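## Task

Place the cardboard box inside the drawer that is open, then push that drawer fully closed. Whatever the drawer already held must still be in it. Every cabinet should stay roughly where it started. The robot must not topple or finish leaning, or the task fails. The result only counts if it stays that way without the robot holding it.

## Robot and tools

Robot: a simulated Hello Robot Stretch 4 with one arm. It has an omni-wheel base, a lift that slides up a mast, an arm that telescopes forward, a wrist with yaw, pitch and roll, and a two-finger gripper. It stands about 1.6 m tall, and the base rim lies within 0.23 m of the base origin. Cameras: head_camera (420x560 pinhole), head_left_camera and head_right_camera (420x672 fisheye), and wrist_camera (616x392 pinhole). Loose objects may occasionally get a brief shove from outside.

Frames: the base frame sits on the floor under the base centre, with x forward, y left and z up. hand_pose is reported in it and marks a point between the open fingertips; with all wrist joints at zero its axes line up with the base frame, and the printed value may be slightly off. The odometry frame is the base frame as it was when the scene began.

execute_actions: arguments are "actions", a list holding one action or nothing, and optional "cameras" (a list of names from head_camera, head_left_camera, head_right_camera, wrist_camera, all; omitted, null or ["all"] means every camera, [] means none). An empty list only reports state and images. One action contains "base", "joints" or both, plus optional "pace" and "contact_limits"; alternatively it holds only "end_of_arm". Motions within an action begin together but may finish at different moments.
- "base" carries exactly one relative move, measured from where the base last reported itself: {"translate_m": d} drives straight, metres, forward positive, -2 to 2; {"strafe_m": d} slides sideways, metres, left positive, -2 to 2; {"rotate_rad": d} turns in place, radians, counter-clockwise seen from above positive, -3.2 to 3.2.
- "joints" is a single object of absolute targets keyed by joint name: lift_m 0 to 1.2 m; arm_m 0 to 0.55 m extension; wrist_yaw_rad -1.134 to 4.276 (0 points forward, positive turns left, 3.14 is stowed backward, past 3.4 the arm may block it); wrist_pitch_rad -1.117 to 4.259 (0 level, 1.57 pointing down); wrist_roll_rad -1.117 to 4.259 (0 keeps fingers level, positive turns clockwise when viewed from behind); gripper_m -0.038 to 0.141 m fingertip gap (negative values press the tips together). Done tolerances: 0.004 for lift, arm and gripper, 0.02 for yaw and roll, 0.05 for pitch. An out-of-range joint target gets clipped and the result mentions it; an unknown key or other bad value rejects the whole call.
- "pace": "slow", "default", "fast" or "max"; base speed up to 0.1/0.3/0.4/0.6 m/s and turning up to 1/2/3/4 rad/s respectively, reduced when the lift is above 0.2 m (down to 0.3 m/s and 1 rad/s at 1.2 m).
- "contact_limits": only {"arm_m": value}, 0 (gentlest) to 0.75 (firmest), default 0.5; how hard the arm may push before halting.
- {"end_of_arm": "enable_torque"} re-powers wrist or gripper motors that shut off; they hold in place.
A joint or base left out of an action may keep striving for its previous target unseen. No action exceeds 15 s. Example: {"base": {"translate_m": 0.3}, "joints": {"gripper_m": 0.05}, "pace": "fast"}. To unfold at the start, send lift_m 0.4 together with wrist_yaw_rad 0.

wait: {"seconds": 0 to 10}; commands nothing and returns state and images. zoom_image: {"camera": name, "region": [x0, y0, x1, y1]} in pixels of that camera's latest full image, top-left origin, at most 504x504. finished_scene: {"scene": current scene number}; final, ends the scene once the last command has settled and reports success.

Results: base_status and joint_status tell how each motion ended. "done" (for the base, wheels rotated the commanded amount even if slipping); "off_target" (stopped short, may still push); "contact_stop_at_<key>" (hit something; that part goes slack, a lift can sag under load, a slack base may roll); "limit_stop_at_<name>" (built-in limit); "limit_stop_at_tilt" (lean beyond 6 degrees; lift, arm and wheels go slack and ignore commands until it straightens); "limit_stop_at_own_body" (about to strike itself, likely with pitch below -0.2 and roll below -0.4 or above 4; moving away still works); "torque_fault" (a wrist or gripper motor overloaded and went limp, needs enable_torque). After contact, time-out, limit or torque stops the old target is dropped. on_its_own lists uncommanded happenings; "held at" is a held target, not a position. Once a call reports a stop, later motion, wait and finish calls in that same reply are skipped. lidar_m: 12 distances in metres, 30-degree sectors starting straight ahead and going counter-clockwise (4th left, 7th behind, 10th right); "-" means nothing seen or closer than 0.25 m; it sees from about 0.15 m up, misses glass, thin legs and much behind. wrist_depth_mm: 7x7 grid of median depths, 100 to 2000 mm, row by row from top left; "-" is invalid; robot body appears. base_odometry counts wheel turns (slip counts as travel), heading -3.142 to 3.142, left positive; if turned_by_wheels and turned_by_imu differ by more than about 0.1 rad, suspect a hit or slip and a heading error of roughly their difference. base_tilt in degrees, forward and right positive, with a constant bias up to about 1.5. motor_effort: percent of maximum, positive toward higher joint values, peak in brackets (noisy); wheel positive turns the base right; effort outside its rest range suggests pushing or a load.

Gripping: command a gap smaller than the object; squeezing harder pulls it toward the wrist by up to a third of the shortfall, opening pushes it out. Neither the gap reading nor "done" proves a grasp; a firm squeeze at targets of 0 or more shows in gripper effort. Fingertips pressed on a surface can jam; lift up.

Avoid: dropping or flinging objects, slamming the drawer, hard pushes, shifting cabinets, and tipping. More than 1 kg held with arm_m above 0.2 while driving or turning, especially fast, or steady high pushes and pulls, can topple the robot. Pressing the gripper into things with base or arm moves causes torque faults. Faster total robot motion is better.

Each tool is called by a JSON object that holds its "name" and its "arguments", one argument or row to a line.

## Session

{"name": "execute_actions", "arguments": {
  "actions": []
}}

Scene clock: 0.00 s.
base_odometry: x=+0.000 y=+0.000 heading=+0.000 (m, m, rad; odometry frame)
turned_by_wheels: +0.000 (rad since the last result)
turned_by_imu: +0.000 (rad since the last result)
base_tilt: forward=+0.4 right=+0.4 (deg)
lidar_m: 2.26 2.13 2.33 2.09 1.35 1.33 2.07 1.83 1.84 2.13 1.91 1.04
base_status: not commanded
joint_positions: lift_m=+0.178 arm_m=+0.002 wrist_yaw_rad=+3.106 wrist_pitch_rad=+0.010 wrist_roll_rad=+0.011 gripper_m=+0.057
joint_status: not commanded
motor_effort: lift_m=+18 arm_m=-1 wrist_yaw_rad=-1 wrist_pitch_rad=-6 wrist_roll_rad=-1 gripper_m=-4 wheel_0=+0 wheel_1=+0 wheel_2=+0 (%)
hand_pose: x=-0.1124 y=+0.0976 z=+0.3537 quat_wxyz=(+0.018, -0.005, +0.006, +1.000) (m; base frame)
wrist_depth_mm: - 142 - - - 1397 1138 / - 141 - - - 1336 1160 / - 120 163 - - 1336 1138 / - 130 195 - - 1336 1138 / 140 179 - - - 1366 1160 / 1308 1576 1397 1464 206 1281 1138 / 931 1025 842 960 931 842 878
pictures: head_camera, head_left_camera, head_right_camera, wrist_camera
Images, in order (width x height): head_camera 420x560, head_left_camera 420x672, head_right_camera 420x672, wrist_camera 616x392.

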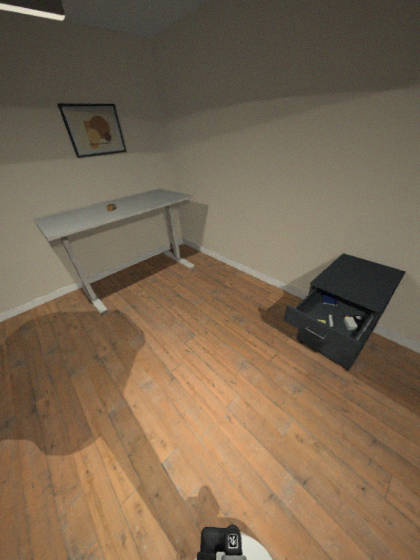

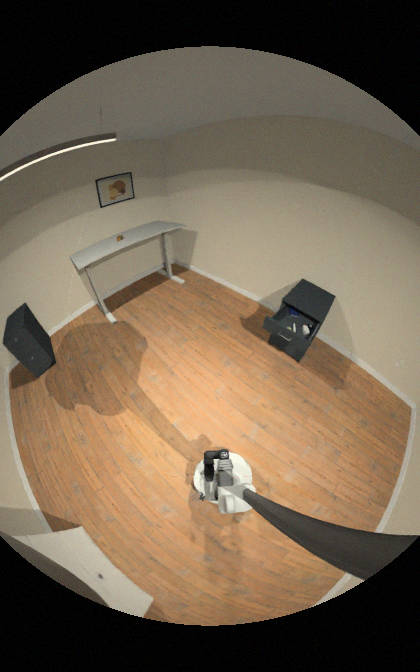

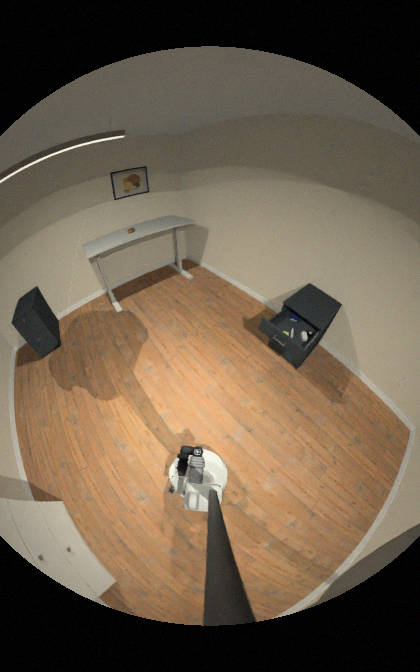

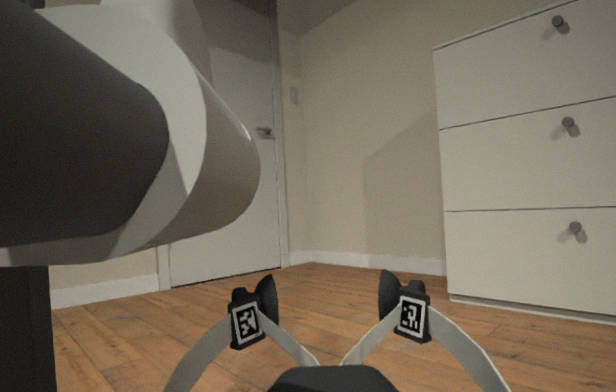

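{"name": "zoom_image", "arguments": {
  "camera": "head_camera",
  "region": [30, 170, 210, 320]
}}

{"name": "zoom_image", "arguments": {
  "camera": "head_camera",
  "region": [270, 240, 420, 380]
}}

Region (30, 170, 210, 320) of head_camera's 420x560 image, scaled by 2.800, with more detail than that image has.

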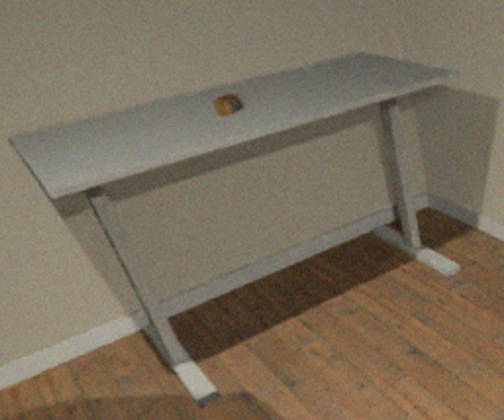

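Region (270, 240, 420, 380) of head_camera's 420x560 image, scaled by 3.360, with more detail than that image has; it fills the top 470 rows of this view, and the rest is white.

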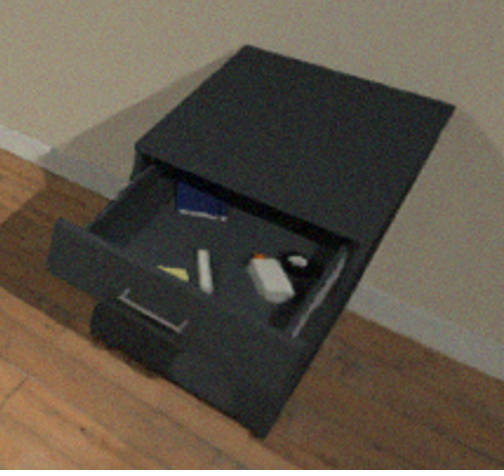

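{"name": "execute_actions", "arguments": {
  "actions": [
    {"base":{"rotate_rad":0.77},"joints":{"lift_m":0.8,"wrist_yaw_rad":0,"gripper_m":0.141},"pace":"fast"}
  ],
  "cameras": []
}}

{"name": "execute_actions", "arguments": {
  "actions": [
    {"base":{"translate_m":1.2},"pace":"fast"}
  ],
  "cameras": []
}}

{"name": "execute_actions", "arguments": {
  "actions": [
    {"base":{"strafe_m":-0.75},"pace":"fast"}
  ],
  "cameras": ["head_camera","wrist_camera"]
}}

Scene clock: 25.33 s.
base_odometry: x=+0.000 y=+0.000 heading=+0.770 (m, m, rad; odometry frame)
turned_by_wheels: +0.770 (rad since the last result)
turned_by_imu: +0.760 (rad since the last result)
base_tilt: forward=+0.4 right=+0.3 (deg)
lidar_m: 2.13 2.34 1.40 1.32 1.42 1.90 1.82 1.89 1.99 1.04 1.05 2.19
base_status: done
joint_positions: lift_m=+0.800 arm_m=+0.002 wrist_yaw_rad=+0.000 wrist_pitch_rad=+0.010 wrist_roll_rad=+0.011 gripper_m=+0.141
joint_status: all done
motor_effort: lift_m=+22(24) arm_m=-1(1) wrist_yaw_rad=-1(5) wrist_pitch_rad=-5(7) wrist_roll_rad=-1(1) gripper_m=+0(1) wheel_0=-2(7) wheel_1=-1(6) wheel_2=+0(8) (%)
hand_pose: x=+0.4613 y=-0.0873 z=+0.9750 quat_wxyz=(+1.000, +0.006, +0.005, +0.000) (m; base frame)
wrist_depth_mm: - - - - - - - / - - - - - - - / - - - - - - - / - - - - - - - / - - - - - - - / - - - - - 195 - / - - - 158 - - -
pictures: none
No camera images: the call's "cameras" was empty. Leave "cameras" out to get every camera's image.

Scene clock: 29.77 s.
base_odometry: x=+0.862 y=+0.835 heading=+0.770 (m, m, rad; odometry frame)
turned_by_wheels: +0.000 (rad since the last result)
turned_by_imu: -0.003 (rad since the last result)
base_tilt: forward=+0.4 right=+0.4 (deg)
lidar_m: 0.95 1.24 1.46 1.81 1.56 1.92 3.04 1.49 1.27 1.93 1.32 0.97
base_status: done
joint_positions: lift_m=+0.800 arm_m=+0.002 wrist_yaw_rad=+0.000 wrist_pitch_rad=+0.010 wrist_roll_rad=+0.011 gripper_m=+0.141
joint_status: not commanded
motor_effort: lift_m=+22(22) arm_m=-1(1) wrist_yaw_rad=+1(1) wrist_pitch_rad=-7(6) wrist_roll_rad=+0(0) gripper_m=+0(2) wheel_0=-1(7) wheel_1=-1(7) wheel_2=+0(11) (%)
hand_pose: x=+0.4612 y=-0.0874 z=+0.9750 quat_wxyz=(+1.000, +0.006, +0.005, +0.000) (m; base frame)
wrist_depth_mm: 1576 1618 1537 1537 1499 1499 1464 / 1618 1576 1576 1537 1499 1464 1464 / 1618 1618 1576 1537 1499 1464 1464 / 1618 1537 1537 1537 1537 1499 1464 / 1576 1576 1537 1537 1042 891 1464 / 1160 1397 1499 1537 1499 194 1464 / 1025 1397 1537 158 1098 1499 1464
pictures: none
No camera images: the call's "cameras" was empty. Leave "cameras" out to get every camera's image.

Scene clock: 32.90 s.
base_odometry: x=+1.384 y=+0.297 heading=+0.770 (m, m, rad; odometry frame)
turned_by_wheels: +0.000 (rad since the last result)
turned_by_imu: +0.001 (rad since the last result)
base_tilt: forward=+0.4 right=+0.4 (deg)
lidar_m: 0.92 0.96 1.78 2.56 2.25 3.14 1.14 0.75 1.00 1.17 1.24 0.97
base_status: done
joint_positions: lift_m=+0.800 arm_m=+0.002 wrist_yaw_rad=+0.000 wrist_pitch_rad=+0.010 wrist_roll_rad=+0.011 gripper_m=+0.141
joint_status: not commanded
motor_effort: lift_m=+22(22) arm_m=-1(1) wrist_yaw_rad=-1(1) wrist_pitch_rad=-6(5) wrist_roll_rad=+0(1) gripper_m=+0(3) wheel_0=-2(11) wheel_1=+2(12) wheel_2=-1(1) (%)
hand_pose: x=+0.4612 y=-0.0874 z=+0.9751 quat_wxyz=(+1.000, +0.006, +0.005, +0.000) (m; base frame)
wrist_depth_mm: 1618 1576 1537 1499 1499 1499 1464 / 1576 1576 1537 1499 1464 1499 1464 / 1576 1576 1537 1499 1499 1464 1464 / 1537 1537 1537 1537 1499 1499 1430 / 1576 1060 946 1008 1025 878 1008 / 1537 1537 1537 1537 1499 194 1060 / 1537 1537 1499 158 1464 1464 1060
pictures: head_camera, wrist_camera
Images, in order (width x height): head_camera 420x560, wrist_camera 616x392.

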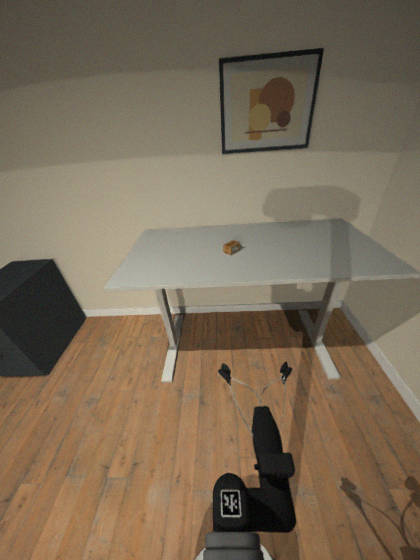

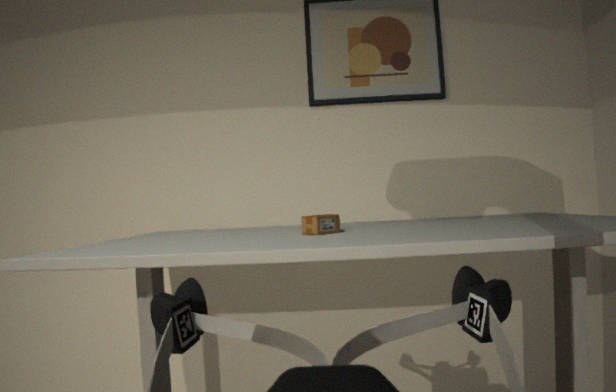

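{"name": "execute_actions", "arguments": {
  "actions": [
    {"base":{"translate_m":0.5},"joints":{"lift_m":1.15,"wrist_pitch_rad":1.57},"pace":"fast"}
  ],
  "cameras": []
}}

{"name": "execute_actions", "arguments": {
  "actions": [
    {"joints":{"arm_m":0.45},"pace":"fast"}
  ],
  "cameras": ["head_camera","wrist_camera"]
}}

Scene clock: 54.23 s.
base_odometry: x=+1.743 y=+0.645 heading=+0.770 (m, m, rad; odometry frame)
turned_by_wheels: +0.000 (rad since the last result)
turned_by_imu: -0.001 (rad since the last result)
base_tilt: forward=+0.4 right=+0.3 (deg)
lidar_m: 0.41 0.45 0.60 2.55 2.46 3.00 1.24 1.31 1.24 1.19 0.62 0.44
base_status: done
joint_positions: lift_m=+1.150 arm_m=+0.002 wrist_yaw_rad=+0.000 wrist_pitch_rad=+1.570 wrist_roll_rad=+0.011 gripper_m=+0.141
joint_status: all done
motor_effort: lift_m=+22(24) arm_m=-1(1) wrist_yaw_rad=+1(0) wrist_pitch_rad=+0(7) wrist_roll_rad=-1(1) gripper_m=-1(3) wheel_0=-1(7) wheel_1=+1(7) wheel_2=+2(11) (%)
hand_pose: x=+0.1730 y=-0.0874 z=+1.0394 quat_wxyz=(+0.707, +0.004, +0.707, -0.004) (m; base frame)
wrist_depth_mm: 1336 1281 1308 1281 1281 1281 1255 / 1336 1308 1308 1281 1281 1255 1255 / 1336 1308 1308 1281 1281 1255 1229 / 1336 1336 1281 1281 1281 1255 1255 / 1308 1308 1281 1060 1281 1255 1255 / 1308 1308 223 1060 1255 195 1229 / 1308 1281 1255 158 1255 1229 1229
pictures: none
No camera images: the call's "cameras" was empty. Leave "cameras" out to get every camera's image.

Scene clock: 56.23 s.
base_odometry: x=+1.743 y=+0.645 heading=+0.770 (m, m, rad; odometry frame)
turned_by_wheels: +0.000 (rad since the last result)
turned_by_imu: +0.000 (rad since the last result)
base_tilt: forward=+0.4 right=+0.3 (deg)
lidar_m: 0.40 0.43 0.61 2.55 2.49 3.02 1.24 1.30 1.25 1.20 0.59 0.42
base_status: not commanded
joint_positions: lift_m=+1.150 arm_m=+0.449 wrist_yaw_rad=+0.000 wrist_pitch_rad=+1.570 wrist_roll_rad=+0.011 gripper_m=+0.141
joint_status: all done
motor_effort: lift_m=+22(22) arm_m=+5(5) wrist_yaw_rad=-2(3) wrist_pitch_rad=+1(0) wrist_roll_rad=-1(0) gripper_m=-1(0) wheel_0=-1(1) wheel_1=+1(1) wheel_2=+1(1) (%)
hand_pose: x=+0.6203 y=-0.0874 z=+1.0394 quat_wxyz=(+0.707, +0.004, +0.707, -0.004) (m; base frame)
wrist_depth_mm: 327 324 320 317 314 309 306 / 327 324 319 265 312 309 306 / 327 322 317 265 312 307 304 / 324 319 317 312 309 306 306 / 324 319 315 312 307 304 303 / 322 317 223 310 307 195 301 / 320 317 312 158 306 303 298
pictures: head_camera, wrist_camera
Images, in order (width x height): head_camera 420x560, wrist_camera 616x392.

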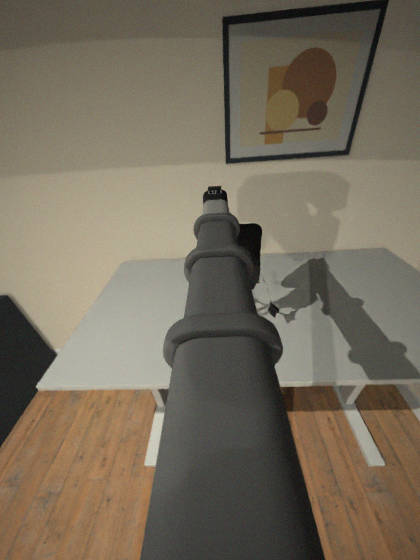

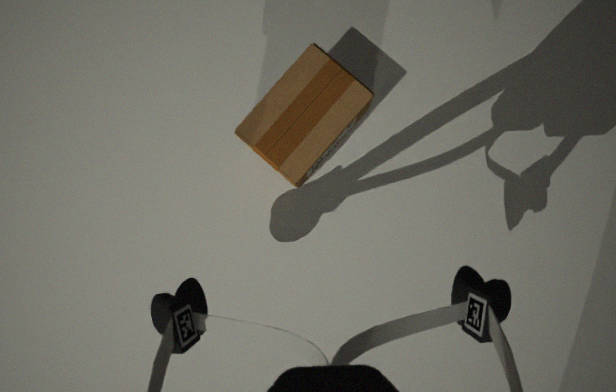

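{"name": "execute_actions", "arguments": {
  "actions": [
    {"base":{"translate_m":0.05},"joints":{"arm_m":0.518,"lift_m":1.18,"wrist_roll_rad":0.78}}
  ],
  "cameras": ["wrist_camera"]
}}

Scene clock: 72.87 s.
base_odometry: x=+1.779 y=+0.679 heading=+0.770 (m, m, rad; odometry frame)
turned_by_wheels: +0.000 (rad since the last result)
turned_by_imu: +0.000 (rad since the last result)
base_tilt: forward=+0.5 right=+0.3 (deg)
lidar_m: 0.35 0.38 0.54 1.86 2.48 3.00 1.28 1.34 1.25 1.19 0.52 0.37
base_status: done
joint_positions: lift_m=+1.180 arm_m=+0.517 wrist_yaw_rad=+0.000 wrist_pitch_rad=+1.570 wrist_roll_rad=+0.780 gripper_m=+0.141
joint_status: all done
motor_effort: lift_m=+23(24) arm_m=+5(5) wrist_yaw_rad=-1(2) wrist_pitch_rad=+1(1) wrist_roll_rad=+1(3) gripper_m=-1(1) wheel_0=+0(5) wheel_1=+1(6) wheel_2=+2(9) (%)
hand_pose: x=+0.6883 y=-0.0874 z=+1.0694 quat_wxyz=(+0.654, +0.269, +0.654, -0.269) (m; base frame)
wrist_depth_mm: 359 355 351 347 343 338 336 / 359 353 349 345 343 338 334 / 357 353 347 345 342 336 332 / 355 351 345 343 338 334 330 / 353 349 347 291 338 334 330 / 353 349 223 290 336 195 329 / 351 349 343 158 334 332 329
pictures: wrist_camera
Images, in order (width x height): wrist_camera 616x392.

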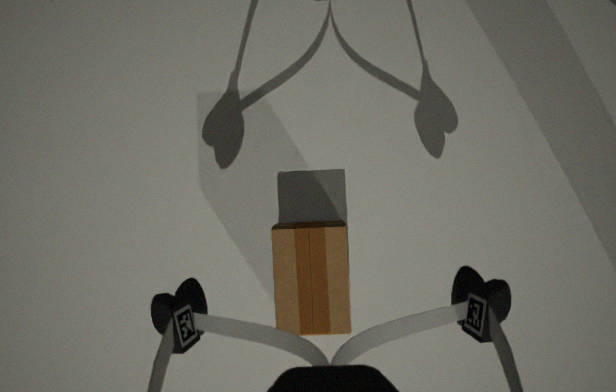

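{"name": "execute_actions", "arguments": {
  "actions": [
    {"base":{"strafe_m":0.017},"joints":{"lift_m":1.125,"gripper_m":0.09}}
  ],
  "cameras": ["wrist_camera"]
}}

Scene clock: 81.47 s.
base_odometry: x=+1.767 y=+0.692 heading=+0.770 (m, m, rad; odometry frame)
turned_by_wheels: +0.000 (rad since the last result)
turned_by_imu: +0.000 (rad since the last result)
base_tilt: forward=+0.4 right=+0.4 (deg)
lidar_m: 0.36 0.37 0.54 1.87 2.46 2.97 3.68 1.33 1.27 1.21 0.54 0.37
base_status: done
joint_positions: lift_m=+1.125 arm_m=+0.517 wrist_yaw_rad=+0.000 wrist_pitch_rad=+1.570 wrist_roll_rad=+0.780 gripper_m=+0.090
joint_status: all done
motor_effort: lift_m=+14(20) arm_m=+5(5) wrist_yaw_rad=-1(1) wrist_pitch_rad=+1(1) wrist_roll_rad=+1(1) gripper_m=-2(3) wheel_0=-1(7) wheel_1=+1(8) wheel_2=+0(1) (%)
hand_pose: x=+0.6883 y=-0.0874 z=+1.0151 quat_wxyz=(+0.654, +0.269, +0.654, -0.269) (m; base frame)
wrist_depth_mm: 303 298 296 291 289 285 282 / 303 297 294 291 286 283 282 / 300 297 294 290 287 283 279 / 300 296 291 289 285 282 279 / 298 294 291 237 283 281 278 / 297 294 214 236 211 278 277 / 296 293 289 236 281 277 276
pictures: wrist_camera
Images, in order (width x height): wrist_camera 616x392.

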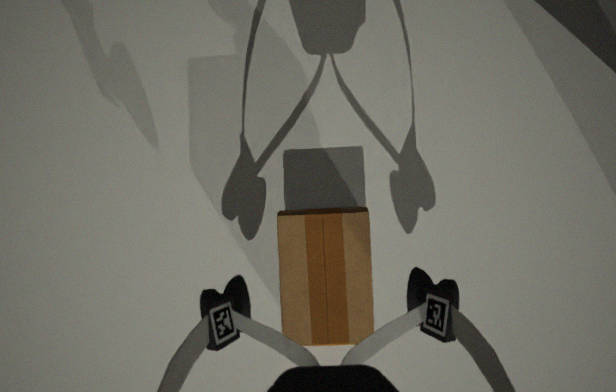

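{"name": "execute_actions", "arguments": {
  "actions": [
    {"joints":{"lift_m":1.098}}
  ],
  "cameras": []
}}

{"name": "execute_actions", "arguments": {
  "actions": [
    {"joints":{"gripper_m":0.025}}
  ],
  "cameras": []
}}

{"name": "execute_actions", "arguments": {
  "actions": [
    {"joints":{"lift_m":1.16}}
  ],
  "cameras": ["wrist_camera"]
}}

Scene clock: 92.60 s.
base_odometry: x=+1.767 y=+0.692 heading=+0.770 (m, m, rad; odometry frame)
turned_by_wheels: +0.000 (rad since the last result)
turned_by_imu: +0.000 (rad since the last result)
base_tilt: forward=+0.4 right=+0.4 (deg)
lidar_m: 0.36 0.39 0.55 1.83 2.49 2.96 1.29 1.32 1.27 1.19 0.52 0.38
base_status: not commanded
joint_positions: lift_m=+1.098 arm_m=+0.517 wrist_yaw_rad=+0.000 wrist_pitch_rad=+1.570 wrist_roll_rad=+0.780 gripper_m=+0.090
joint_status: all done
motor_effort: lift_m=+14(15) arm_m=+5(5) wrist_yaw_rad=+1(2) wrist_pitch_rad=+1(1) wrist_roll_rad=+1(0) gripper_m=-3(2) wheel_0=-1(1) wheel_1=+1(1) wheel_2=+0(0) (%)
hand_pose: x=+0.6883 y=-0.0874 z=+0.9881 quat_wxyz=(+0.654, +0.269, +0.654, -0.269) (m; base frame)
wrist_depth_mm: 274 271 267 264 262 258 256 / 273 270 266 263 260 257 255 / 273 270 266 263 259 256 253 / 272 267 265 262 258 255 253 / 270 266 264 210 256 254 253 / 268 266 213 209 208 253 251 / 267 265 260 208 255 251 250
pictures: none
No camera images: the call's "cameras" was empty. Leave "cameras" out to get every camera's image.

Scene clock: 94.07 s.
base_odometry: x=+1.767 y=+0.692 heading=+0.770 (m, m, rad; odometry frame)
turned_by_wheels: +0.000 (rad since the last result)
turned_by_imu: +0.000 (rad since the last result)
base_tilt: forward=+0.4 right=+0.4 (deg)
lidar_m: 0.35 0.37 0.54 1.85 2.50 2.95 1.30 1.32 1.24 1.20 0.53 0.39
base_status: not commanded
joint_positions: lift_m=+1.098 arm_m=+0.517 wrist_yaw_rad=+0.000 wrist_pitch_rad=+1.570 wrist_roll_rad=+0.780 gripper_m=+0.025
joint_status: all done
motor_effort: lift_m=+14(13) arm_m=+5(5) wrist_yaw_rad=-1(2) wrist_pitch_rad=+1(1) wrist_roll_rad=+0(0) gripper_m=-22(21) wheel_0=-1(1) wheel_1=+1(1) wheel_2=+0(0) (%)
hand_pose: x=+0.6883 y=-0.0874 z=+0.9881 quat_wxyz=(+0.654, +0.269, +0.654, -0.269) (m; base frame)
wrist_depth_mm: 273 271 267 264 260 257 255 / 273 270 266 263 260 256 254 / 272 270 265 262 259 256 254 / 271 268 264 260 258 255 252 / 270 266 263 200 256 254 252 / 268 265 262 199 197 253 251 / 267 265 259 197 253 251 250
pictures: none
No camera images: the call's "cameras" was empty. Leave "cameras" out to get every camera's image.

Scene clock: 95.27 s.
base_odometry: x=+1.767 y=+0.692 heading=+0.770 (m, m, rad; odometry frame)
turned_by_wheels: +0.000 (rad since the last result)
turned_by_imu: +0.000 (rad since the last result)
base_tilt: forward=+0.4 right=+0.4 (deg)
lidar_m: 0.36 0.38 0.53 1.86 2.46 2.97 3.65 1.36 1.26 1.22 0.53 0.38
base_status: not commanded
joint_positions: lift_m=+1.160 arm_m=+0.517 wrist_yaw_rad=+0.000 wrist_pitch_rad=+1.570 wrist_roll_rad=+0.780 gripper_m=+0.025
joint_status: all done
motor_effort: lift_m=+23(21) arm_m=+5(5) wrist_yaw_rad=+0(0) wrist_pitch_rad=+1(0) wrist_roll_rad=+0(1) gripper_m=-19(21) wheel_0=-1(1) wheel_1=+2(1) wheel_2=+0(0) (%)
hand_pose: x=+0.6883 y=-0.0874 z=+1.0493 quat_wxyz=(+0.654, +0.269, +0.654, -0.269) (m; base frame)
wrist_depth_mm: 338 334 330 325 324 319 315 / 338 332 329 325 322 317 314 / 336 332 327 324 319 317 314 / 336 332 327 322 319 315 312 / 334 329 325 200 317 315 310 / 330 329 324 198 197 312 310 / 330 327 320 198 314 310 309
pictures: wrist_camera
Images, in order (width x height): wrist_camera 616x392.

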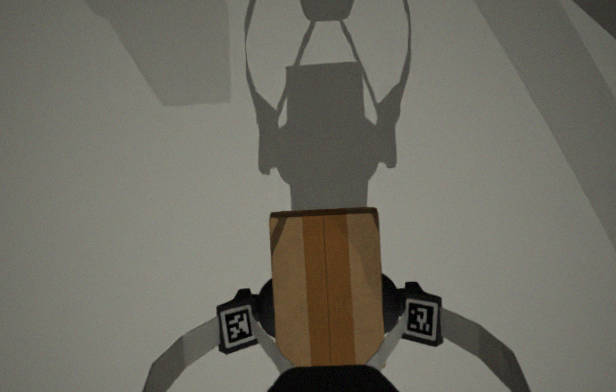

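{"name": "execute_actions", "arguments": {
  "actions": [
    {"base":{"strafe_m":0.25},"joints":{"arm_m":0.0,"wrist_roll_rad":0},"pace":"fast"}
  ],
  "cameras": []
}}

{"name": "execute_actions", "arguments": {
  "actions": [
    {"base":{"translate_m":-1.35},"joints":{"lift_m":0.95},"pace":"fast"}
  ],
  "cameras": []
}}

{"name": "execute_actions", "arguments": {
  "actions": [
    {"base":{"rotate_rad":-1.57}}
  ],
  "cameras": ["head_camera","wrist_camera"]
}}

Scene clock: 108.20 s.
base_odometry: x=+1.593 y=+0.871 heading=+0.770 (m, m, rad; odometry frame)
turned_by_wheels: +0.000 (rad since the last result)
turned_by_imu: +0.000 (rad since the last result)
base_tilt: forward=+0.4 right=+0.4 (deg)
lidar_m: 0.37 0.39 1.27 2.29 2.29 2.63 3.66 1.39 1.50 1.45 0.55 0.38
base_status: done
joint_positions: lift_m=+1.160 arm_m=+0.003 wrist_yaw_rad=+0.000 wrist_pitch_rad=+1.570 wrist_roll_rad=+0.000 gripper_m=+0.025
joint_status: all done
joint sent to its limit — the command would take arm_m past its lower limit, so that joint was sent only as far as its limit.
motor_effort: lift_m=+22(23) arm_m=-4(6) wrist_yaw_rad=+0(2) wrist_pitch_rad=+0(1) wrist_roll_rad=-2(5) gripper_m=-19(19) wheel_0=+1(9) wheel_1=-2(8) wheel_2=+0(1) (%)
hand_pose: x=+0.1736 y=-0.0874 z=+1.0493 quat_wxyz=(+0.707, +0.000, +0.707, +0.000) (m; base frame)
wrist_depth_mm: 340 338 334 330 325 324 325 / 1336 1336 1336 1308 1281 1255 1255 / 1366 1308 1336 1281 1281 1281 1255 / 1336 1308 1308 1281 1281 1255 1229 / 1336 1308 1308 200 1255 1255 1255 / 1336 1308 1078 199 198 1255 1255 / 1308 1308 1281 198 1255 1255 1229
pictures: none
No camera images: the call's "cameras" was empty. Leave "cameras" out to get every camera's image.

Scene clock: 114.00 s.
base_odometry: x=+0.623 y=-0.068 heading=+0.770 (m, m, rad; odometry frame)
turned_by_wheels: +0.000 (rad since the last result)
turned_by_imu: +0.004 (rad since the last result)
base_tilt: forward=+0.4 right=+0.3 (deg)
lidar_m: 1.72 2.19 2.38 1.80 1.89 2.31 2.23 2.03 0.59 0.54 1.51 1.79
base_status: done
joint_positions: lift_m=+0.950 arm_m=+0.003 wrist_yaw_rad=+0.000 wrist_pitch_rad=+1.570 wrist_roll_rad=+0.000 gripper_m=+0.025
joint_status: all done
motor_effort: lift_m=+15(21) arm_m=-5(5) wrist_yaw_rad=+0(2) wrist_pitch_rad=+1(0) wrist_roll_rad=-2(1) gripper_m=-18(18) wheel_0=+0(6) wheel_1=-1(7) wheel_2=-1(8) (%)
hand_pose: x=+0.1737 y=-0.0874 z=+0.8400 quat_wxyz=(+0.707, +0.000, +0.707, +0.000) (m; base frame)
wrist_depth_mm: 1118 1118 1098 1098 1078 1060 1060 / 1138 1118 1098 1078 1060 1060 1042 / 1118 1098 1098 1078 1078 1060 1042 / 1118 1098 1078 1078 1078 1042 1042 / 1118 1098 1078 200 1060 1060 1042 / 1098 1098 866 198 197 1042 1042 / 1098 1098 866 198 1060 1042 1025
pictures: none
No camera images: the call's "cameras" was empty. Leave "cameras" out to get every camera's image.

Scene clock: 116.17 s.
base_odometry: x=+0.623 y=-0.068 heading=-0.800 (m, m, rad; odometry frame)
turned_by_wheels: -1.570 (rad since the last result)
turned_by_imu: -1.548 (rad since the last result)
base_tilt: forward=+0.5 right=+0.4 (deg)
lidar_m: 0.53 1.49 1.79 1.71 2.18 2.39 1.81 1.90 2.31 2.20 2.02 0.58
base_status: done
joint_positions: lift_m=+0.950 arm_m=+0.003 wrist_yaw_rad=+0.000 wrist_pitch_rad=+1.570 wrist_roll_rad=+0.000 gripper_m=+0.025
joint_status: not commanded
motor_effort: lift_m=+14(14) arm_m=-5(5) wrist_yaw_rad=+1(2) wrist_pitch_rad=+0(0) wrist_roll_rad=-1(2) gripper_m=-18(20) wheel_0=+2(6) wheel_1=+0(10) wheel_2=+0(6) (%)
hand_pose: x=+0.1737 y=-0.0874 z=+0.8400 quat_wxyz=(+0.707, +0.000, +0.707, +0.000) (m; base frame)
wrist_depth_mm: 1118 1138 1098 1098 1078 1078 1060 / 1118 1098 1098 1098 1078 1060 1060 / 1118 1118 1118 1078 1060 1060 1060 / 1118 1098 1078 1078 1078 1042 1042 / 1118 1098 1078 200 1042 1042 1042 / 1118 1098 854 198 197 1042 1042 / 1098 1078 854 198 1042 1042 1025
pictures: head_camera, wrist_camera
Images, in order (width x height): head_camera 420x560, wrist_camera 616x392.

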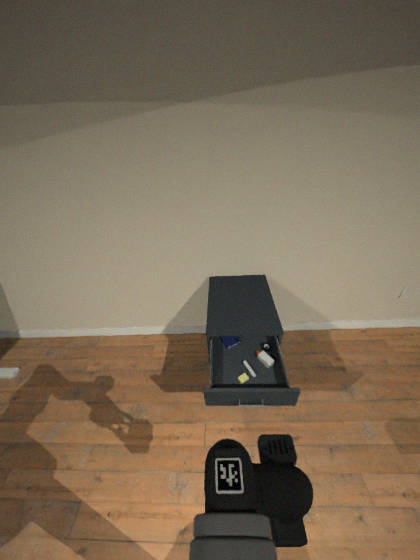

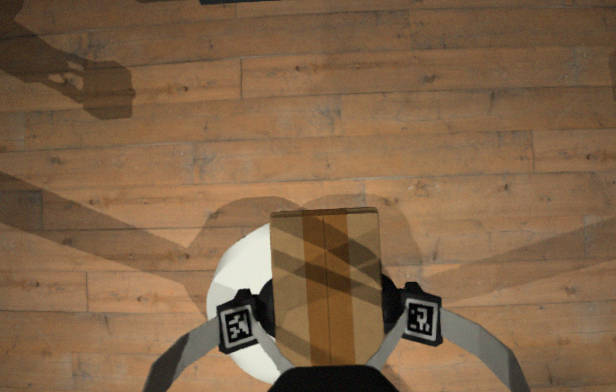

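{"name": "execute_actions", "arguments": {
  "actions": [
    {"joints":{"arm_m":0.33},"pace":"fast"}
  ],
  "cameras": ["wrist_camera"]
}}

Scene clock: 123.73 s.
base_odometry: x=+0.623 y=-0.068 heading=-0.800 (m, m, rad; odometry frame)
turned_by_wheels: +0.000 (rad since the last result)
turned_by_imu: +0.000 (rad since the last result)
base_tilt: forward=+0.4 right=+0.4 (deg)
lidar_m: 0.54 1.50 1.78 1.72 2.19 2.39 1.81 1.90 2.30 2.21 2.03 0.57
base_status: not commanded
joint_positions: lift_m=+0.950 arm_m=+0.329 wrist_yaw_rad=+0.000 wrist_pitch_rad=+1.570 wrist_roll_rad=+0.000 gripper_m=+0.025
joint_status: all done
motor_effort: lift_m=+15(14) arm_m=+5(6) wrist_yaw_rad=+0(1) wrist_pitch_rad=+1(1) wrist_roll_rad=-1(1) gripper_m=-20(19) wheel_0=+2(2) wheel_1=+0(0) wheel_2=+0(0) (%)
hand_pose: x=+0.5003 y=-0.0874 z=+0.8400 quat_wxyz=(+0.707, +0.000, +0.707, +0.000) (m; base frame)
wrist_depth_mm: 1118 1118 554 554 544 1042 1060 / 1118 1118 554 549 544 1042 1042 / 1118 1098 554 544 539 1042 1042 / 1098 1098 1060 544 539 1042 1025 / 1098 1098 1078 200 1060 1042 1042 / 1098 1098 1078 199 197 1042 1042 / 1098 1098 891 197 1042 1025 1042
pictures: wrist_camera
Images, in order (width x height): wrist_camera 616x392.

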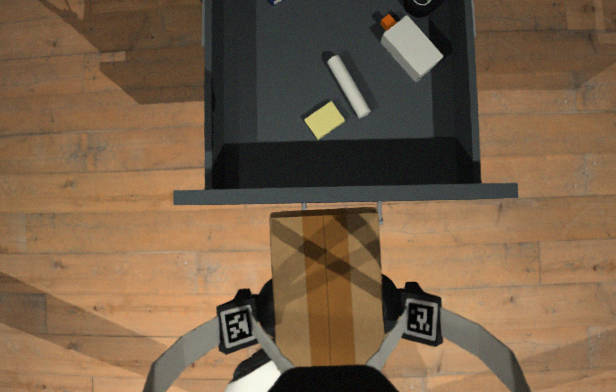

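{"name": "execute_actions", "arguments": {
  "actions": [
    {"base":{"strafe_m":0.085},"joints":{"arm_m":0.55,"wrist_roll_rad":1.57,"lift_m":0.82}}
  ],
  "cameras": ["wrist_camera","head_right_camera"]
}}

Scene clock: 143.57 s.
base_odometry: x=+0.684 y=-0.009 heading=-0.800 (m, m, rad; odometry frame)
turned_by_wheels: +0.000 (rad since the last result)
turned_by_imu: +0.000 (rad since the last result)
base_tilt: forward=+0.4 right=+0.4 (deg)
lidar_m: 0.56 1.50 1.71 1.63 2.10 2.40 1.82 1.91 2.41 2.28 2.03 0.57
base_status: done
joint_positions: lift_m=+0.820 arm_m=+0.549 wrist_yaw_rad=+0.000 wrist_pitch_rad=+1.570 wrist_roll_rad=+1.570 gripper_m=+0.025
joint_status: all done
motor_effort: lift_m=+14(18) arm_m=+5(5) wrist_yaw_rad=-1(1) wrist_pitch_rad=+1(1) wrist_roll_rad=+0(4) gripper_m=-20(22) wheel_0=+1(8) wheel_1=-1(5) wheel_2=+0(1) (%)
hand_pose: x=+0.7203 y=-0.0874 z=+0.7101 quat_wxyz=(+0.501, +0.500, +0.500, -0.499) (m; base frame)
wrist_depth_mm: 301 300 418 413 413 359 917 / 300 298 418 415 410 366 904 / 300 297 418 413 410 340 917 / 298 297 418 410 407 343 904 / 297 296 415 200 404 345 788 / 297 294 384 199 197 317 904 / 296 293 946 198 917 304 904
pictures: head_right_camera, wrist_camera
Images, in order (width x height): head_right_camera 420x672, wrist_camera 616x392.

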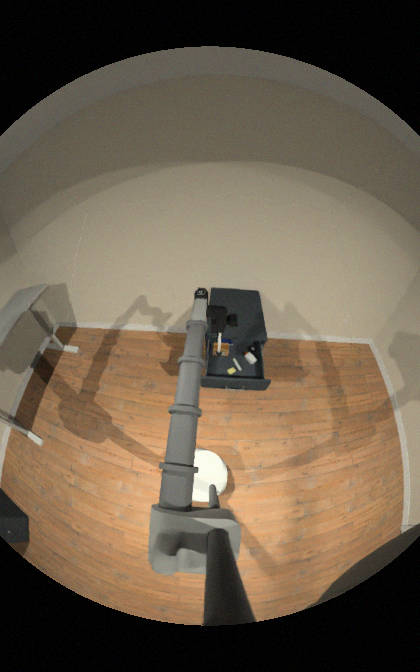

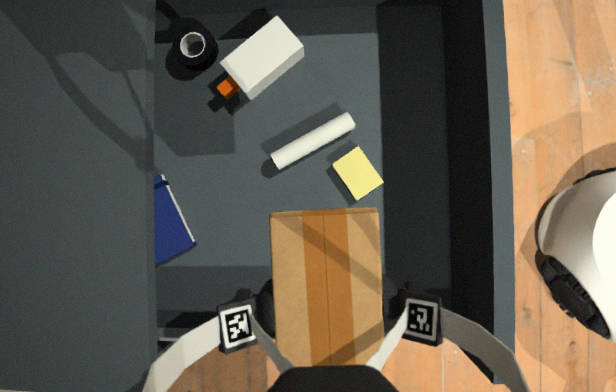

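{"name": "execute_actions", "arguments": {
  "actions": [
    {"base":{"strafe_m":0.01},"joints":{"lift_m":0.676}}
  ],
  "cameras": ["wrist_camera"]
}}

Scene clock: 155.73 s.
base_odometry: x=+0.691 y=-0.002 heading=-0.800 (m, m, rad; odometry frame)
turned_by_wheels: +0.000 (rad since the last result)
turned_by_imu: +0.000 (rad since the last result)
base_tilt: forward=+0.4 right=+0.3 (deg)
lidar_m: 0.55 1.49 1.69 1.62 2.10 2.40 1.82 1.93 2.42 2.30 2.02 0.56
base_status: done
joint_positions: lift_m=+0.676 arm_m=+0.549 wrist_yaw_rad=+0.000 wrist_pitch_rad=+1.570 wrist_roll_rad=+1.570 gripper_m=+0.025
joint_status: all done
motor_effort: lift_m=+14(15) arm_m=+5(5) wrist_yaw_rad=+1(2) wrist_pitch_rad=+1(1) wrist_roll_rad=+1(1) gripper_m=-20(21) wheel_0=-1(7) wheel_1=+2(7) wheel_2=+0(1) (%)
hand_pose: x=+0.7203 y=-0.0874 z=+0.5661 quat_wxyz=(+0.501, +0.500, +0.500, -0.499) (m; base frame)
wrist_depth_mm: 279 277 272 270 267 263 213 / 279 276 272 255 265 263 216 / 278 274 271 268 256 262 219 / 265 273 271 267 264 262 220 / 265 272 270 200 264 260 222 / 274 272 268 198 198 258 221 / 255 248 232 198 213 223 219
pictures: wrist_camera
Images, in order (width x height): wrist_camera 616x392.

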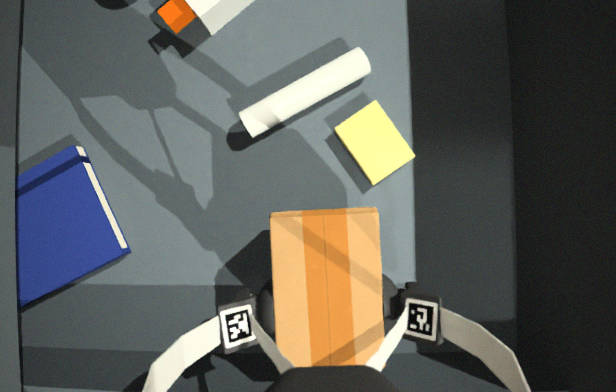

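{"name": "execute_actions", "arguments": {
  "actions": [
    {"joints":{"lift_m":0.67}}
  ],
  "cameras": []
}}

{"name": "execute_actions", "arguments": {
  "actions": [
    {"joints":{"gripper_m":0.085}}
  ],
  "cameras": []
}}

{"name": "execute_actions", "arguments": {
  "actions": [
    {"joints":{"lift_m":0.82},"pace":"fast"}
  ],
  "cameras": ["wrist_camera"]
}}

{"name": "execute_actions", "arguments": {
  "actions": [
    {"base":{"strafe_m":-0.03},"joints":{"arm_m":0.002,"wrist_pitch_rad":0,"wrist_roll_rad":0,"gripper_m":0.0},"pace":"fast"}
  ],
  "cameras": []
}}

{"name": "execute_actions", "arguments": {
  "actions": [
    {"joints":{"lift_m":0.415},"pace":"fast"}
  ],
  "cameras": ["wrist_camera","head_camera"]
}}

Scene clock: 174.60 s.
base_odometry: x=+0.691 y=-0.002 heading=-0.800 (m, m, rad; odometry frame)
turned_by_wheels: +0.000 (rad since the last result)
turned_by_imu: +0.000 (rad since the last result)
base_tilt: forward=+0.4 right=+0.4 (deg)
lidar_m: 0.56 1.50 1.70 1.62 2.10 2.39 1.81 1.90 2.42 2.31 2.02 0.56
base_status: not commanded
joint_positions: lift_m=+0.670 arm_m=+0.549 wrist_yaw_rad=+0.000 wrist_pitch_rad=+1.570 wrist_roll_rad=+1.570 gripper_m=+0.025
joint_status: all done
motor_effort: lift_m=+14(13) arm_m=+5(5) wrist_yaw_rad=+1(2) wrist_pitch_rad=+0(2) wrist_roll_rad=+0(0) gripper_m=-18(21) wheel_0=-1(1) wheel_1=+2(1) wheel_2=+0(0) (%)
hand_pose: x=+0.7203 y=-0.0874 z=+0.5601 quat_wxyz=(+0.501, +0.500, +0.500, -0.499) (m; base frame)
wrist_depth_mm: 274 271 267 264 260 257 214 / 273 270 266 249 259 256 217 / 272 268 265 262 251 256 219 / 259 267 264 262 258 255 220 / 257 266 264 200 256 255 222 / 268 266 263 199 198 253 221 / 255 249 232 197 213 222 219
pictures: none
No camera images: the call's "cameras" was empty. Leave "cameras" out to get every camera's image.

Scene clock: 176.00 s.
base_odometry: x=+0.691 y=-0.002 heading=-0.800 (m, m, rad; odometry frame)
turned_by_wheels: +0.000 (rad since the last result)
turned_by_imu: +0.000 (rad since the last result)
base_tilt: forward=+0.4 right=+0.4 (deg)
lidar_m: 0.55 1.48 1.69 1.61 2.11 2.40 1.82 1.89 2.41 2.30 2.02 0.56
base_status: not commanded
joint_positions: lift_m=+0.670 arm_m=+0.549 wrist_yaw_rad=+0.000 wrist_pitch_rad=+1.570 wrist_roll_rad=+1.570 gripper_m=+0.085
joint_status: all done
motor_effort: lift_m=+14(14) arm_m=+5(5) wrist_yaw_rad=+1(2) wrist_pitch_rad=+1(1) wrist_roll_rad=+0(1) gripper_m=-2(17) wheel_0=-1(1) wheel_1=+2(1) wheel_2=+0(0) (%)
hand_pose: x=+0.7203 y=-0.0874 z=+0.5601 quat_wxyz=(+0.501, +0.500, +0.500, -0.499) (m; base frame)
wrist_depth_mm: 273 271 267 264 262 257 214 / 273 270 266 249 259 257 216 / 272 268 266 262 251 256 220 / 258 267 265 260 258 256 221 / 258 267 264 211 257 255 221 / 268 267 215 211 208 253 221 / 255 257 233 208 242 224 220
pictures: none
No camera images: the call's "cameras" was empty. Leave "cameras" out to get every camera's image.

Scene clock: 177.37 s.
base_odometry: x=+0.691 y=-0.002 heading=-0.800 (m, m, rad; odometry frame)
turned_by_wheels: +0.000 (rad since the last result)
turned_by_imu: +0.000 (rad since the last result)
base_tilt: forward=+0.4 right=+0.4 (deg)
lidar_m: 0.55 1.48 1.69 1.62 2.11 2.38 1.82 1.89 2.42 2.30 2.04 0.56
base_status: not commanded
joint_positions: lift_m=+0.820 arm_m=+0.549 wrist_yaw_rad=+0.000 wrist_pitch_rad=+1.570 wrist_roll_rad=+1.570 gripper_m=+0.085
joint_status: all done
motor_effort: lift_m=+22(24) arm_m=+5(5) wrist_yaw_rad=-2(0) wrist_pitch_rad=+0(0) wrist_roll_rad=+1(1) gripper_m=-2(0) wheel_0=-1(1) wheel_1=+2(1) wheel_2=+0(0) (%)
hand_pose: x=+0.7203 y=-0.0874 z=+0.7094 quat_wxyz=(+0.501, +0.500, +0.500, -0.499) (m; base frame)
wrist_depth_mm: 301 298 421 415 410 359 917 / 300 297 418 415 410 364 917 / 300 296 418 410 410 340 917 / 298 297 415 413 407 343 904 / 297 294 415 359 407 343 788 / 296 294 216 384 345 297 904 / 294 294 931 931 917 297 904
pictures: wrist_camera
Images, in order (width x height): wrist_camera 616x392.

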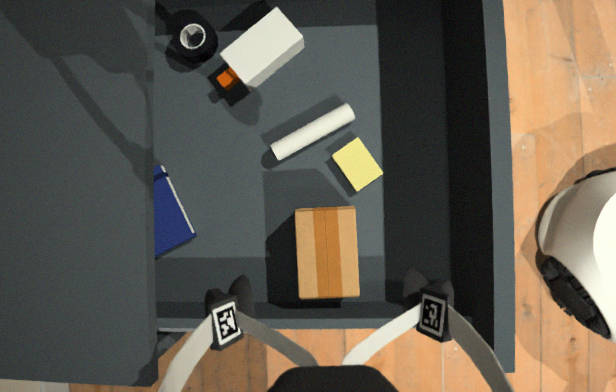

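Scene clock: 179.57 s.
base_odometry: x=+0.670 y=-0.023 heading=-0.800 (m, m, rad; odometry frame)
turned_by_wheels: +0.000 (rad since the last result)
turned_by_imu: +0.000 (rad since the last result)
base_tilt: forward=+0.4 right=+0.4 (deg)
lidar_m: 0.53 1.51 1.70 1.66 2.12 2.39 1.81 1.92 2.39 2.27 2.00 0.56
base_status: done
joint_positions: lift_m=+0.820 arm_m=+0.003 wrist_yaw_rad=+0.000 wrist_pitch_rad=+0.002 wrist_roll_rad=+0.000 gripper_m=+0.000
joint_status: all done
motor_effort: lift_m=+22(22) arm_m=-5(6) wrist_yaw_rad=+2(1) wrist_pitch_rad=-5(11) wrist_roll_rad=-1(5) gripper_m=-6(9) wheel_0=-1(8) wheel_1=+2(9) wheel_2=+0(1) (%)
hand_pose: x=+0.4623 y=-0.0875 z=+0.9972 quat_wxyz=(+1.000, +0.000, +0.001, +0.000) (m; base frame)
wrist_depth_mm: 1281 1281 1255 1229 1229 1205 1205 / 1281 1281 1281 1229 1229 1205 1205 / 1281 1281 1229 1255 1229 1205 1182 / 1281 1281 1229 1229 1205 1205 1182 / 1281 1281 1255 1205 1205 1182 1205 / 1281 1255 1255 202 212 1182 1182 / 1255 1255 1229 559 842 1182 1160
pictures: none
No camera images: the call's "cameras" was empty. Leave "cameras" out to get every camera's image.

Scene clock: 181.67 s.
base_odometry: x=+0.670 y=-0.023 heading=-0.800 (m, m, rad; odometry frame)
turned_by_wheels: +0.000 (rad since the last result)
turned_by_imu: +0.000 (rad since the last result)
base_tilt: forward=+0.4 right=+0.4 (deg)
lidar_m: 0.54 1.51 1.72 1.65 2.14 2.37 1.82 1.90 2.38 2.26 2.01 0.57
base_status: not commanded
joint_positions: lift_m=+0.415 arm_m=+0.003 wrist_yaw_rad=+0.000 wrist_pitch_rad=+0.002 wrist_roll_rad=+0.000 gripper_m=+0.000
joint_status: all done
motor_effort: lift_m=+13(20) arm_m=-5(5) wrist_yaw_rad=+0(1) wrist_pitch_rad=-6(6) wrist_roll_rad=-2(1) gripper_m=-6(6) wheel_0=-1(1) wheel_1=+3(3) wheel_2=+0(0) (%)
hand_pose: x=+0.4623 y=-0.0875 z=+0.5929 quat_wxyz=(+1.000, +0.000, +0.001, +0.000) (m; base frame)
wrist_depth_mm: 1308 1281 1255 1229 1229 1205 1182 / 1308 1281 1281 1255 1229 1205 1182 / 1281 1255 1255 1255 1229 1205 1182 / 1281 1255 1229 1229 1205 1182 1182 / 1281 1255 334 329 325 319 315 / 1255 1255 332 202 212 317 312 / 1255 1229 329 254 322 315 312
pictures: head_camera, wrist_camera
Images, in order (width x height): head_camera 420x560, wrist_camera 616x392.

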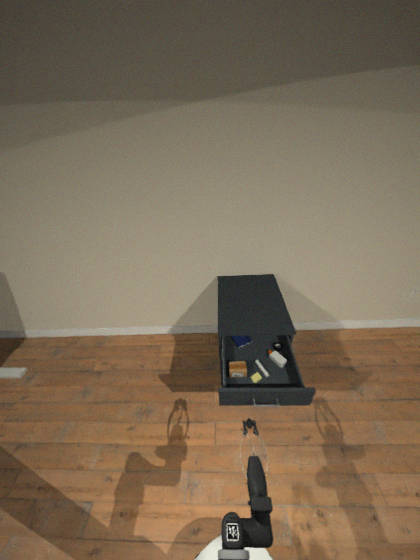

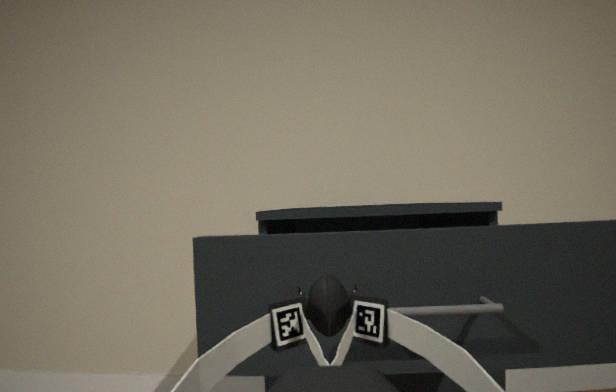

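{"name": "execute_actions", "arguments": {
  "actions": [
    {"joints":{"arm_m":0.38},"pace":"slow","contact_limits":{"arm_m":0.3}}
  ],
  "cameras": ["wrist_camera","head_camera"]
}}

Scene clock: 195.87 s.
base_odometry: x=+0.670 y=-0.023 heading=-0.800 (m, m, rad; odometry frame)
turned_by_wheels: +0.000 (rad since the last result)
turned_by_imu: +0.000 (rad since the last result)
base_tilt: forward=+0.5 right=+0.4 (deg)
lidar_m: 0.83 1.50 1.73 1.65 2.14 2.40 1.82 1.91 2.39 2.27 2.01 0.83
base_status: not commanded
joint_positions: lift_m=+0.415 arm_m=+0.379 wrist_yaw_rad=-0.004 wrist_pitch_rad=+0.002 wrist_roll_rad=+0.000 gripper_m=+0.000
joint_status: all done
motor_effort: lift_m=+14(13) arm_m=+6(8) wrist_yaw_rad=+13(11) wrist_pitch_rad=-5(6) wrist_roll_rad=-2(1) gripper_m=-6(5) wheel_0=-1(1) wheel_1=+3(3) wheel_2=-1(2) (%)
contact_limits: arm_m 0.3
hand_pose: x=+0.8379 y=-0.0886 z=+0.5931 quat_wxyz=(+1.000, +0.000, +0.001, -0.002) (m; base frame)
wrist_depth_mm: 878 878 866 854 854 831 831 / 878 878 866 854 831 842 831 / 878 866 866 842 831 831 809 / 866 866 854 842 842 820 809 / 878 866 239 236 231 229 225 / 878 866 237 202 190 228 225 / 866 854 234 232 200 211 224
pictures: head_camera, wrist_camera
Images, in order (width x height): head_camera 420x560, wrist_camera 616x392.

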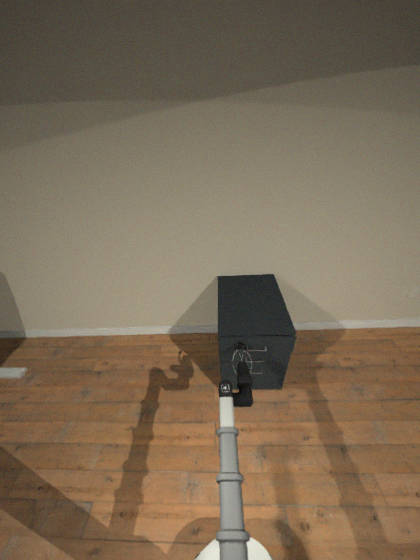

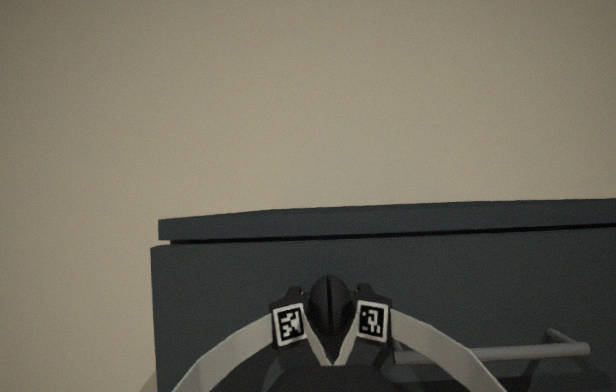

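{"name": "execute_actions", "arguments": {
  "actions": [
    {"joints":{"arm_m":0.39},"pace":"slow","contact_limits":{"arm_m":0.15}}
  ],
  "cameras": ["wrist_camera"]
}}

Scene clock: 201.13 s.
base_odometry: x=+0.670 y=-0.023 heading=-0.800 (m, m, rad; odometry frame)
turned_by_wheels: +0.000 (rad since the last result)
turned_by_imu: +0.000 (rad since the last result)
base_tilt: forward=+0.4 right=+0.4 (deg)
lidar_m: 0.85 1.51 1.72 1.65 2.13 2.40 1.82 1.90 2.39 2.26 2.00 0.87
base_status: not commanded
joint_positions: lift_m=+0.415 arm_m=+0.389 wrist_yaw_rad=-0.003 wrist_pitch_rad=+0.002 wrist_roll_rad=+0.000 gripper_m=+0.000
joint_status: all done
motor_effort: lift_m=+14(14) arm_m=+6(6) wrist_yaw_rad=+10(13) wrist_pitch_rad=-4(4) wrist_roll_rad=-2(2) gripper_m=-5(7) wheel_0=-1(1) wheel_1=+3(3) wheel_2=-1(1) (%)
contact_limits: arm_m 0.15
hand_pose: x=+0.8481 y=-0.0883 z=+0.5931 quat_wxyz=(+1.000, +0.000, +0.001, -0.002) (m; base frame)
wrist_depth_mm: 866 866 866 842 842 820 809 / 878 866 854 842 842 820 809 / 866 854 854 831 831 820 820 / 866 854 842 842 820 820 809 / 866 854 238 236 232 229 226 / 866 854 237 202 212 227 225 / 866 854 235 210 201 211 224
pictures: wrist_camera
Images, in order (width x height): wrist_camera 616x392.

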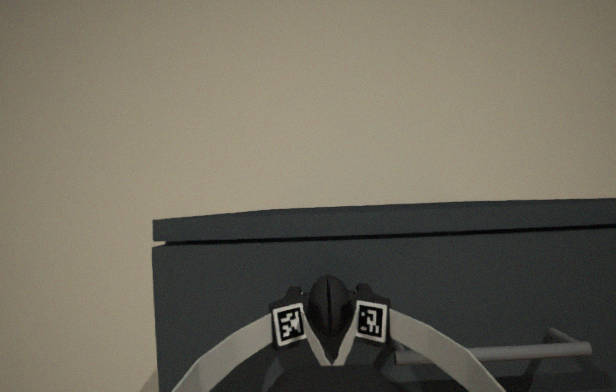

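{"name": "execute_actions", "arguments": {
  "actions": [
    {"joints":{"arm_m":0.402},"pace":"slow","contact_limits":{"arm_m":0.15}}
  ],
  "cameras": ["wrist_camera"]
}}

Scene clock: 207.87 s.
base_odometry: x=+0.670 y=-0.023 heading=-0.800 (m, m, rad; odometry frame)
turned_by_wheels: +0.000 (rad since the last result)
turned_by_imu: +0.000 (rad since the last result)
base_tilt: forward=+0.5 right=+0.3 (deg)
lidar_m: 0.84 1.50 1.72 1.64 2.14 2.39 1.82 1.92 2.38 2.26 2.04 0.89
base_status: not commanded
joint_positions: lift_m=+0.415 arm_m=+0.400 wrist_yaw_rad=-0.003 wrist_pitch_rad=+0.002 wrist_roll_rad=+0.000 gripper_m=+0.000
joint_status: all done
motor_effort: lift_m=+14(14) arm_m=+9(11) wrist_yaw_rad=+11(9) wrist_pitch_rad=-5(4) wrist_roll_rad=-2(1) gripper_m=-5(3) wheel_0=+0(1) wheel_1=+2(2) wheel_2=-2(2) (%)
contact_limits: arm_m 0.15
hand_pose: x=+0.8594 y=-0.0884 z=+0.5931 quat_wxyz=(+1.000, +0.000, +0.001, -0.002) (m; base frame)
wrist_depth_mm: 854 854 842 831 820 820 809 / 866 842 854 831 820 820 798 / 842 842 831 831 809 809 798 / 854 842 842 820 820 809 798 / 854 854 236 233 229 225 224 / 854 842 235 203 190 224 222 / 842 842 232 208 220 208 221
pictures: wrist_camera
Images, in order (width x height): wrist_camera 616x392.

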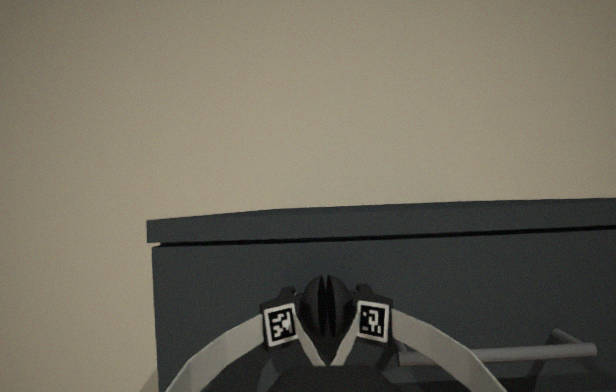

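Bottomed out (fingers deforming).

{"name": "execute_actions", "arguments": {
  "actions": [
    {"joints":{"arm_m":0.3},"pace":"fast"}
  ],
  "cameras": ["wrist_camera"]
}}

{"name": "finished_scene", "arguments": {
  "scene": 1
}}

Scene clock: 215.57 s.
base_odometry: x=+0.670 y=-0.023 heading=-0.800 (m, m, rad; odometry frame)
turned_by_wheels: +0.000 (rad since the last result)
turned_by_imu: +0.000 (rad since the last result)
base_tilt: forward=+0.4 right=+0.4 (deg)
lidar_m: 0.84 1.49 1.72 1.65 2.14 2.40 1.81 1.90 2.38 2.28 2.03 0.89
base_status: not commanded
joint_positions: lift_m=+0.415 arm_m=+0.301 wrist_yaw_rad=+0.000 wrist_pitch_rad=+0.002 wrist_roll_rad=+0.000 gripper_m=+0.000
joint_status: all done
motor_effort: lift_m=+14(14) arm_m=-4(6) wrist_yaw_rad=-2(10) wrist_pitch_rad=-6(5) wrist_roll_rad=-2(2) gripper_m=-6(6) wheel_0=+0(0) wheel_1=+3(2) wheel_2=-1(2) (%)
hand_pose: x=+0.7602 y=-0.0875 z=+0.5929 quat_wxyz=(+1.000, +0.000, +0.001, +0.000) (m; base frame)
wrist_depth_mm: 976 960 946 931 917 917 891 / 976 960 946 931 904 917 904 / 960 960 946 931 917 904 891 / 946 946 931 931 917 891 891 / 960 946 336 330 327 322 319 / 960 946 336 202 212 319 315 / 960 946 332 255 322 317 315
pictures: wrist_camera
Images, in order (width x height): wrist_camera 616x392.

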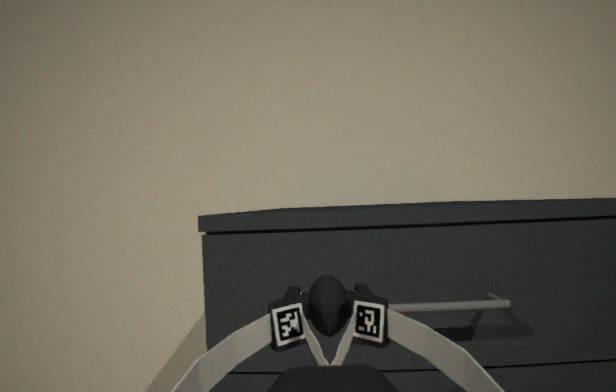

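The scene is finished: the task was done.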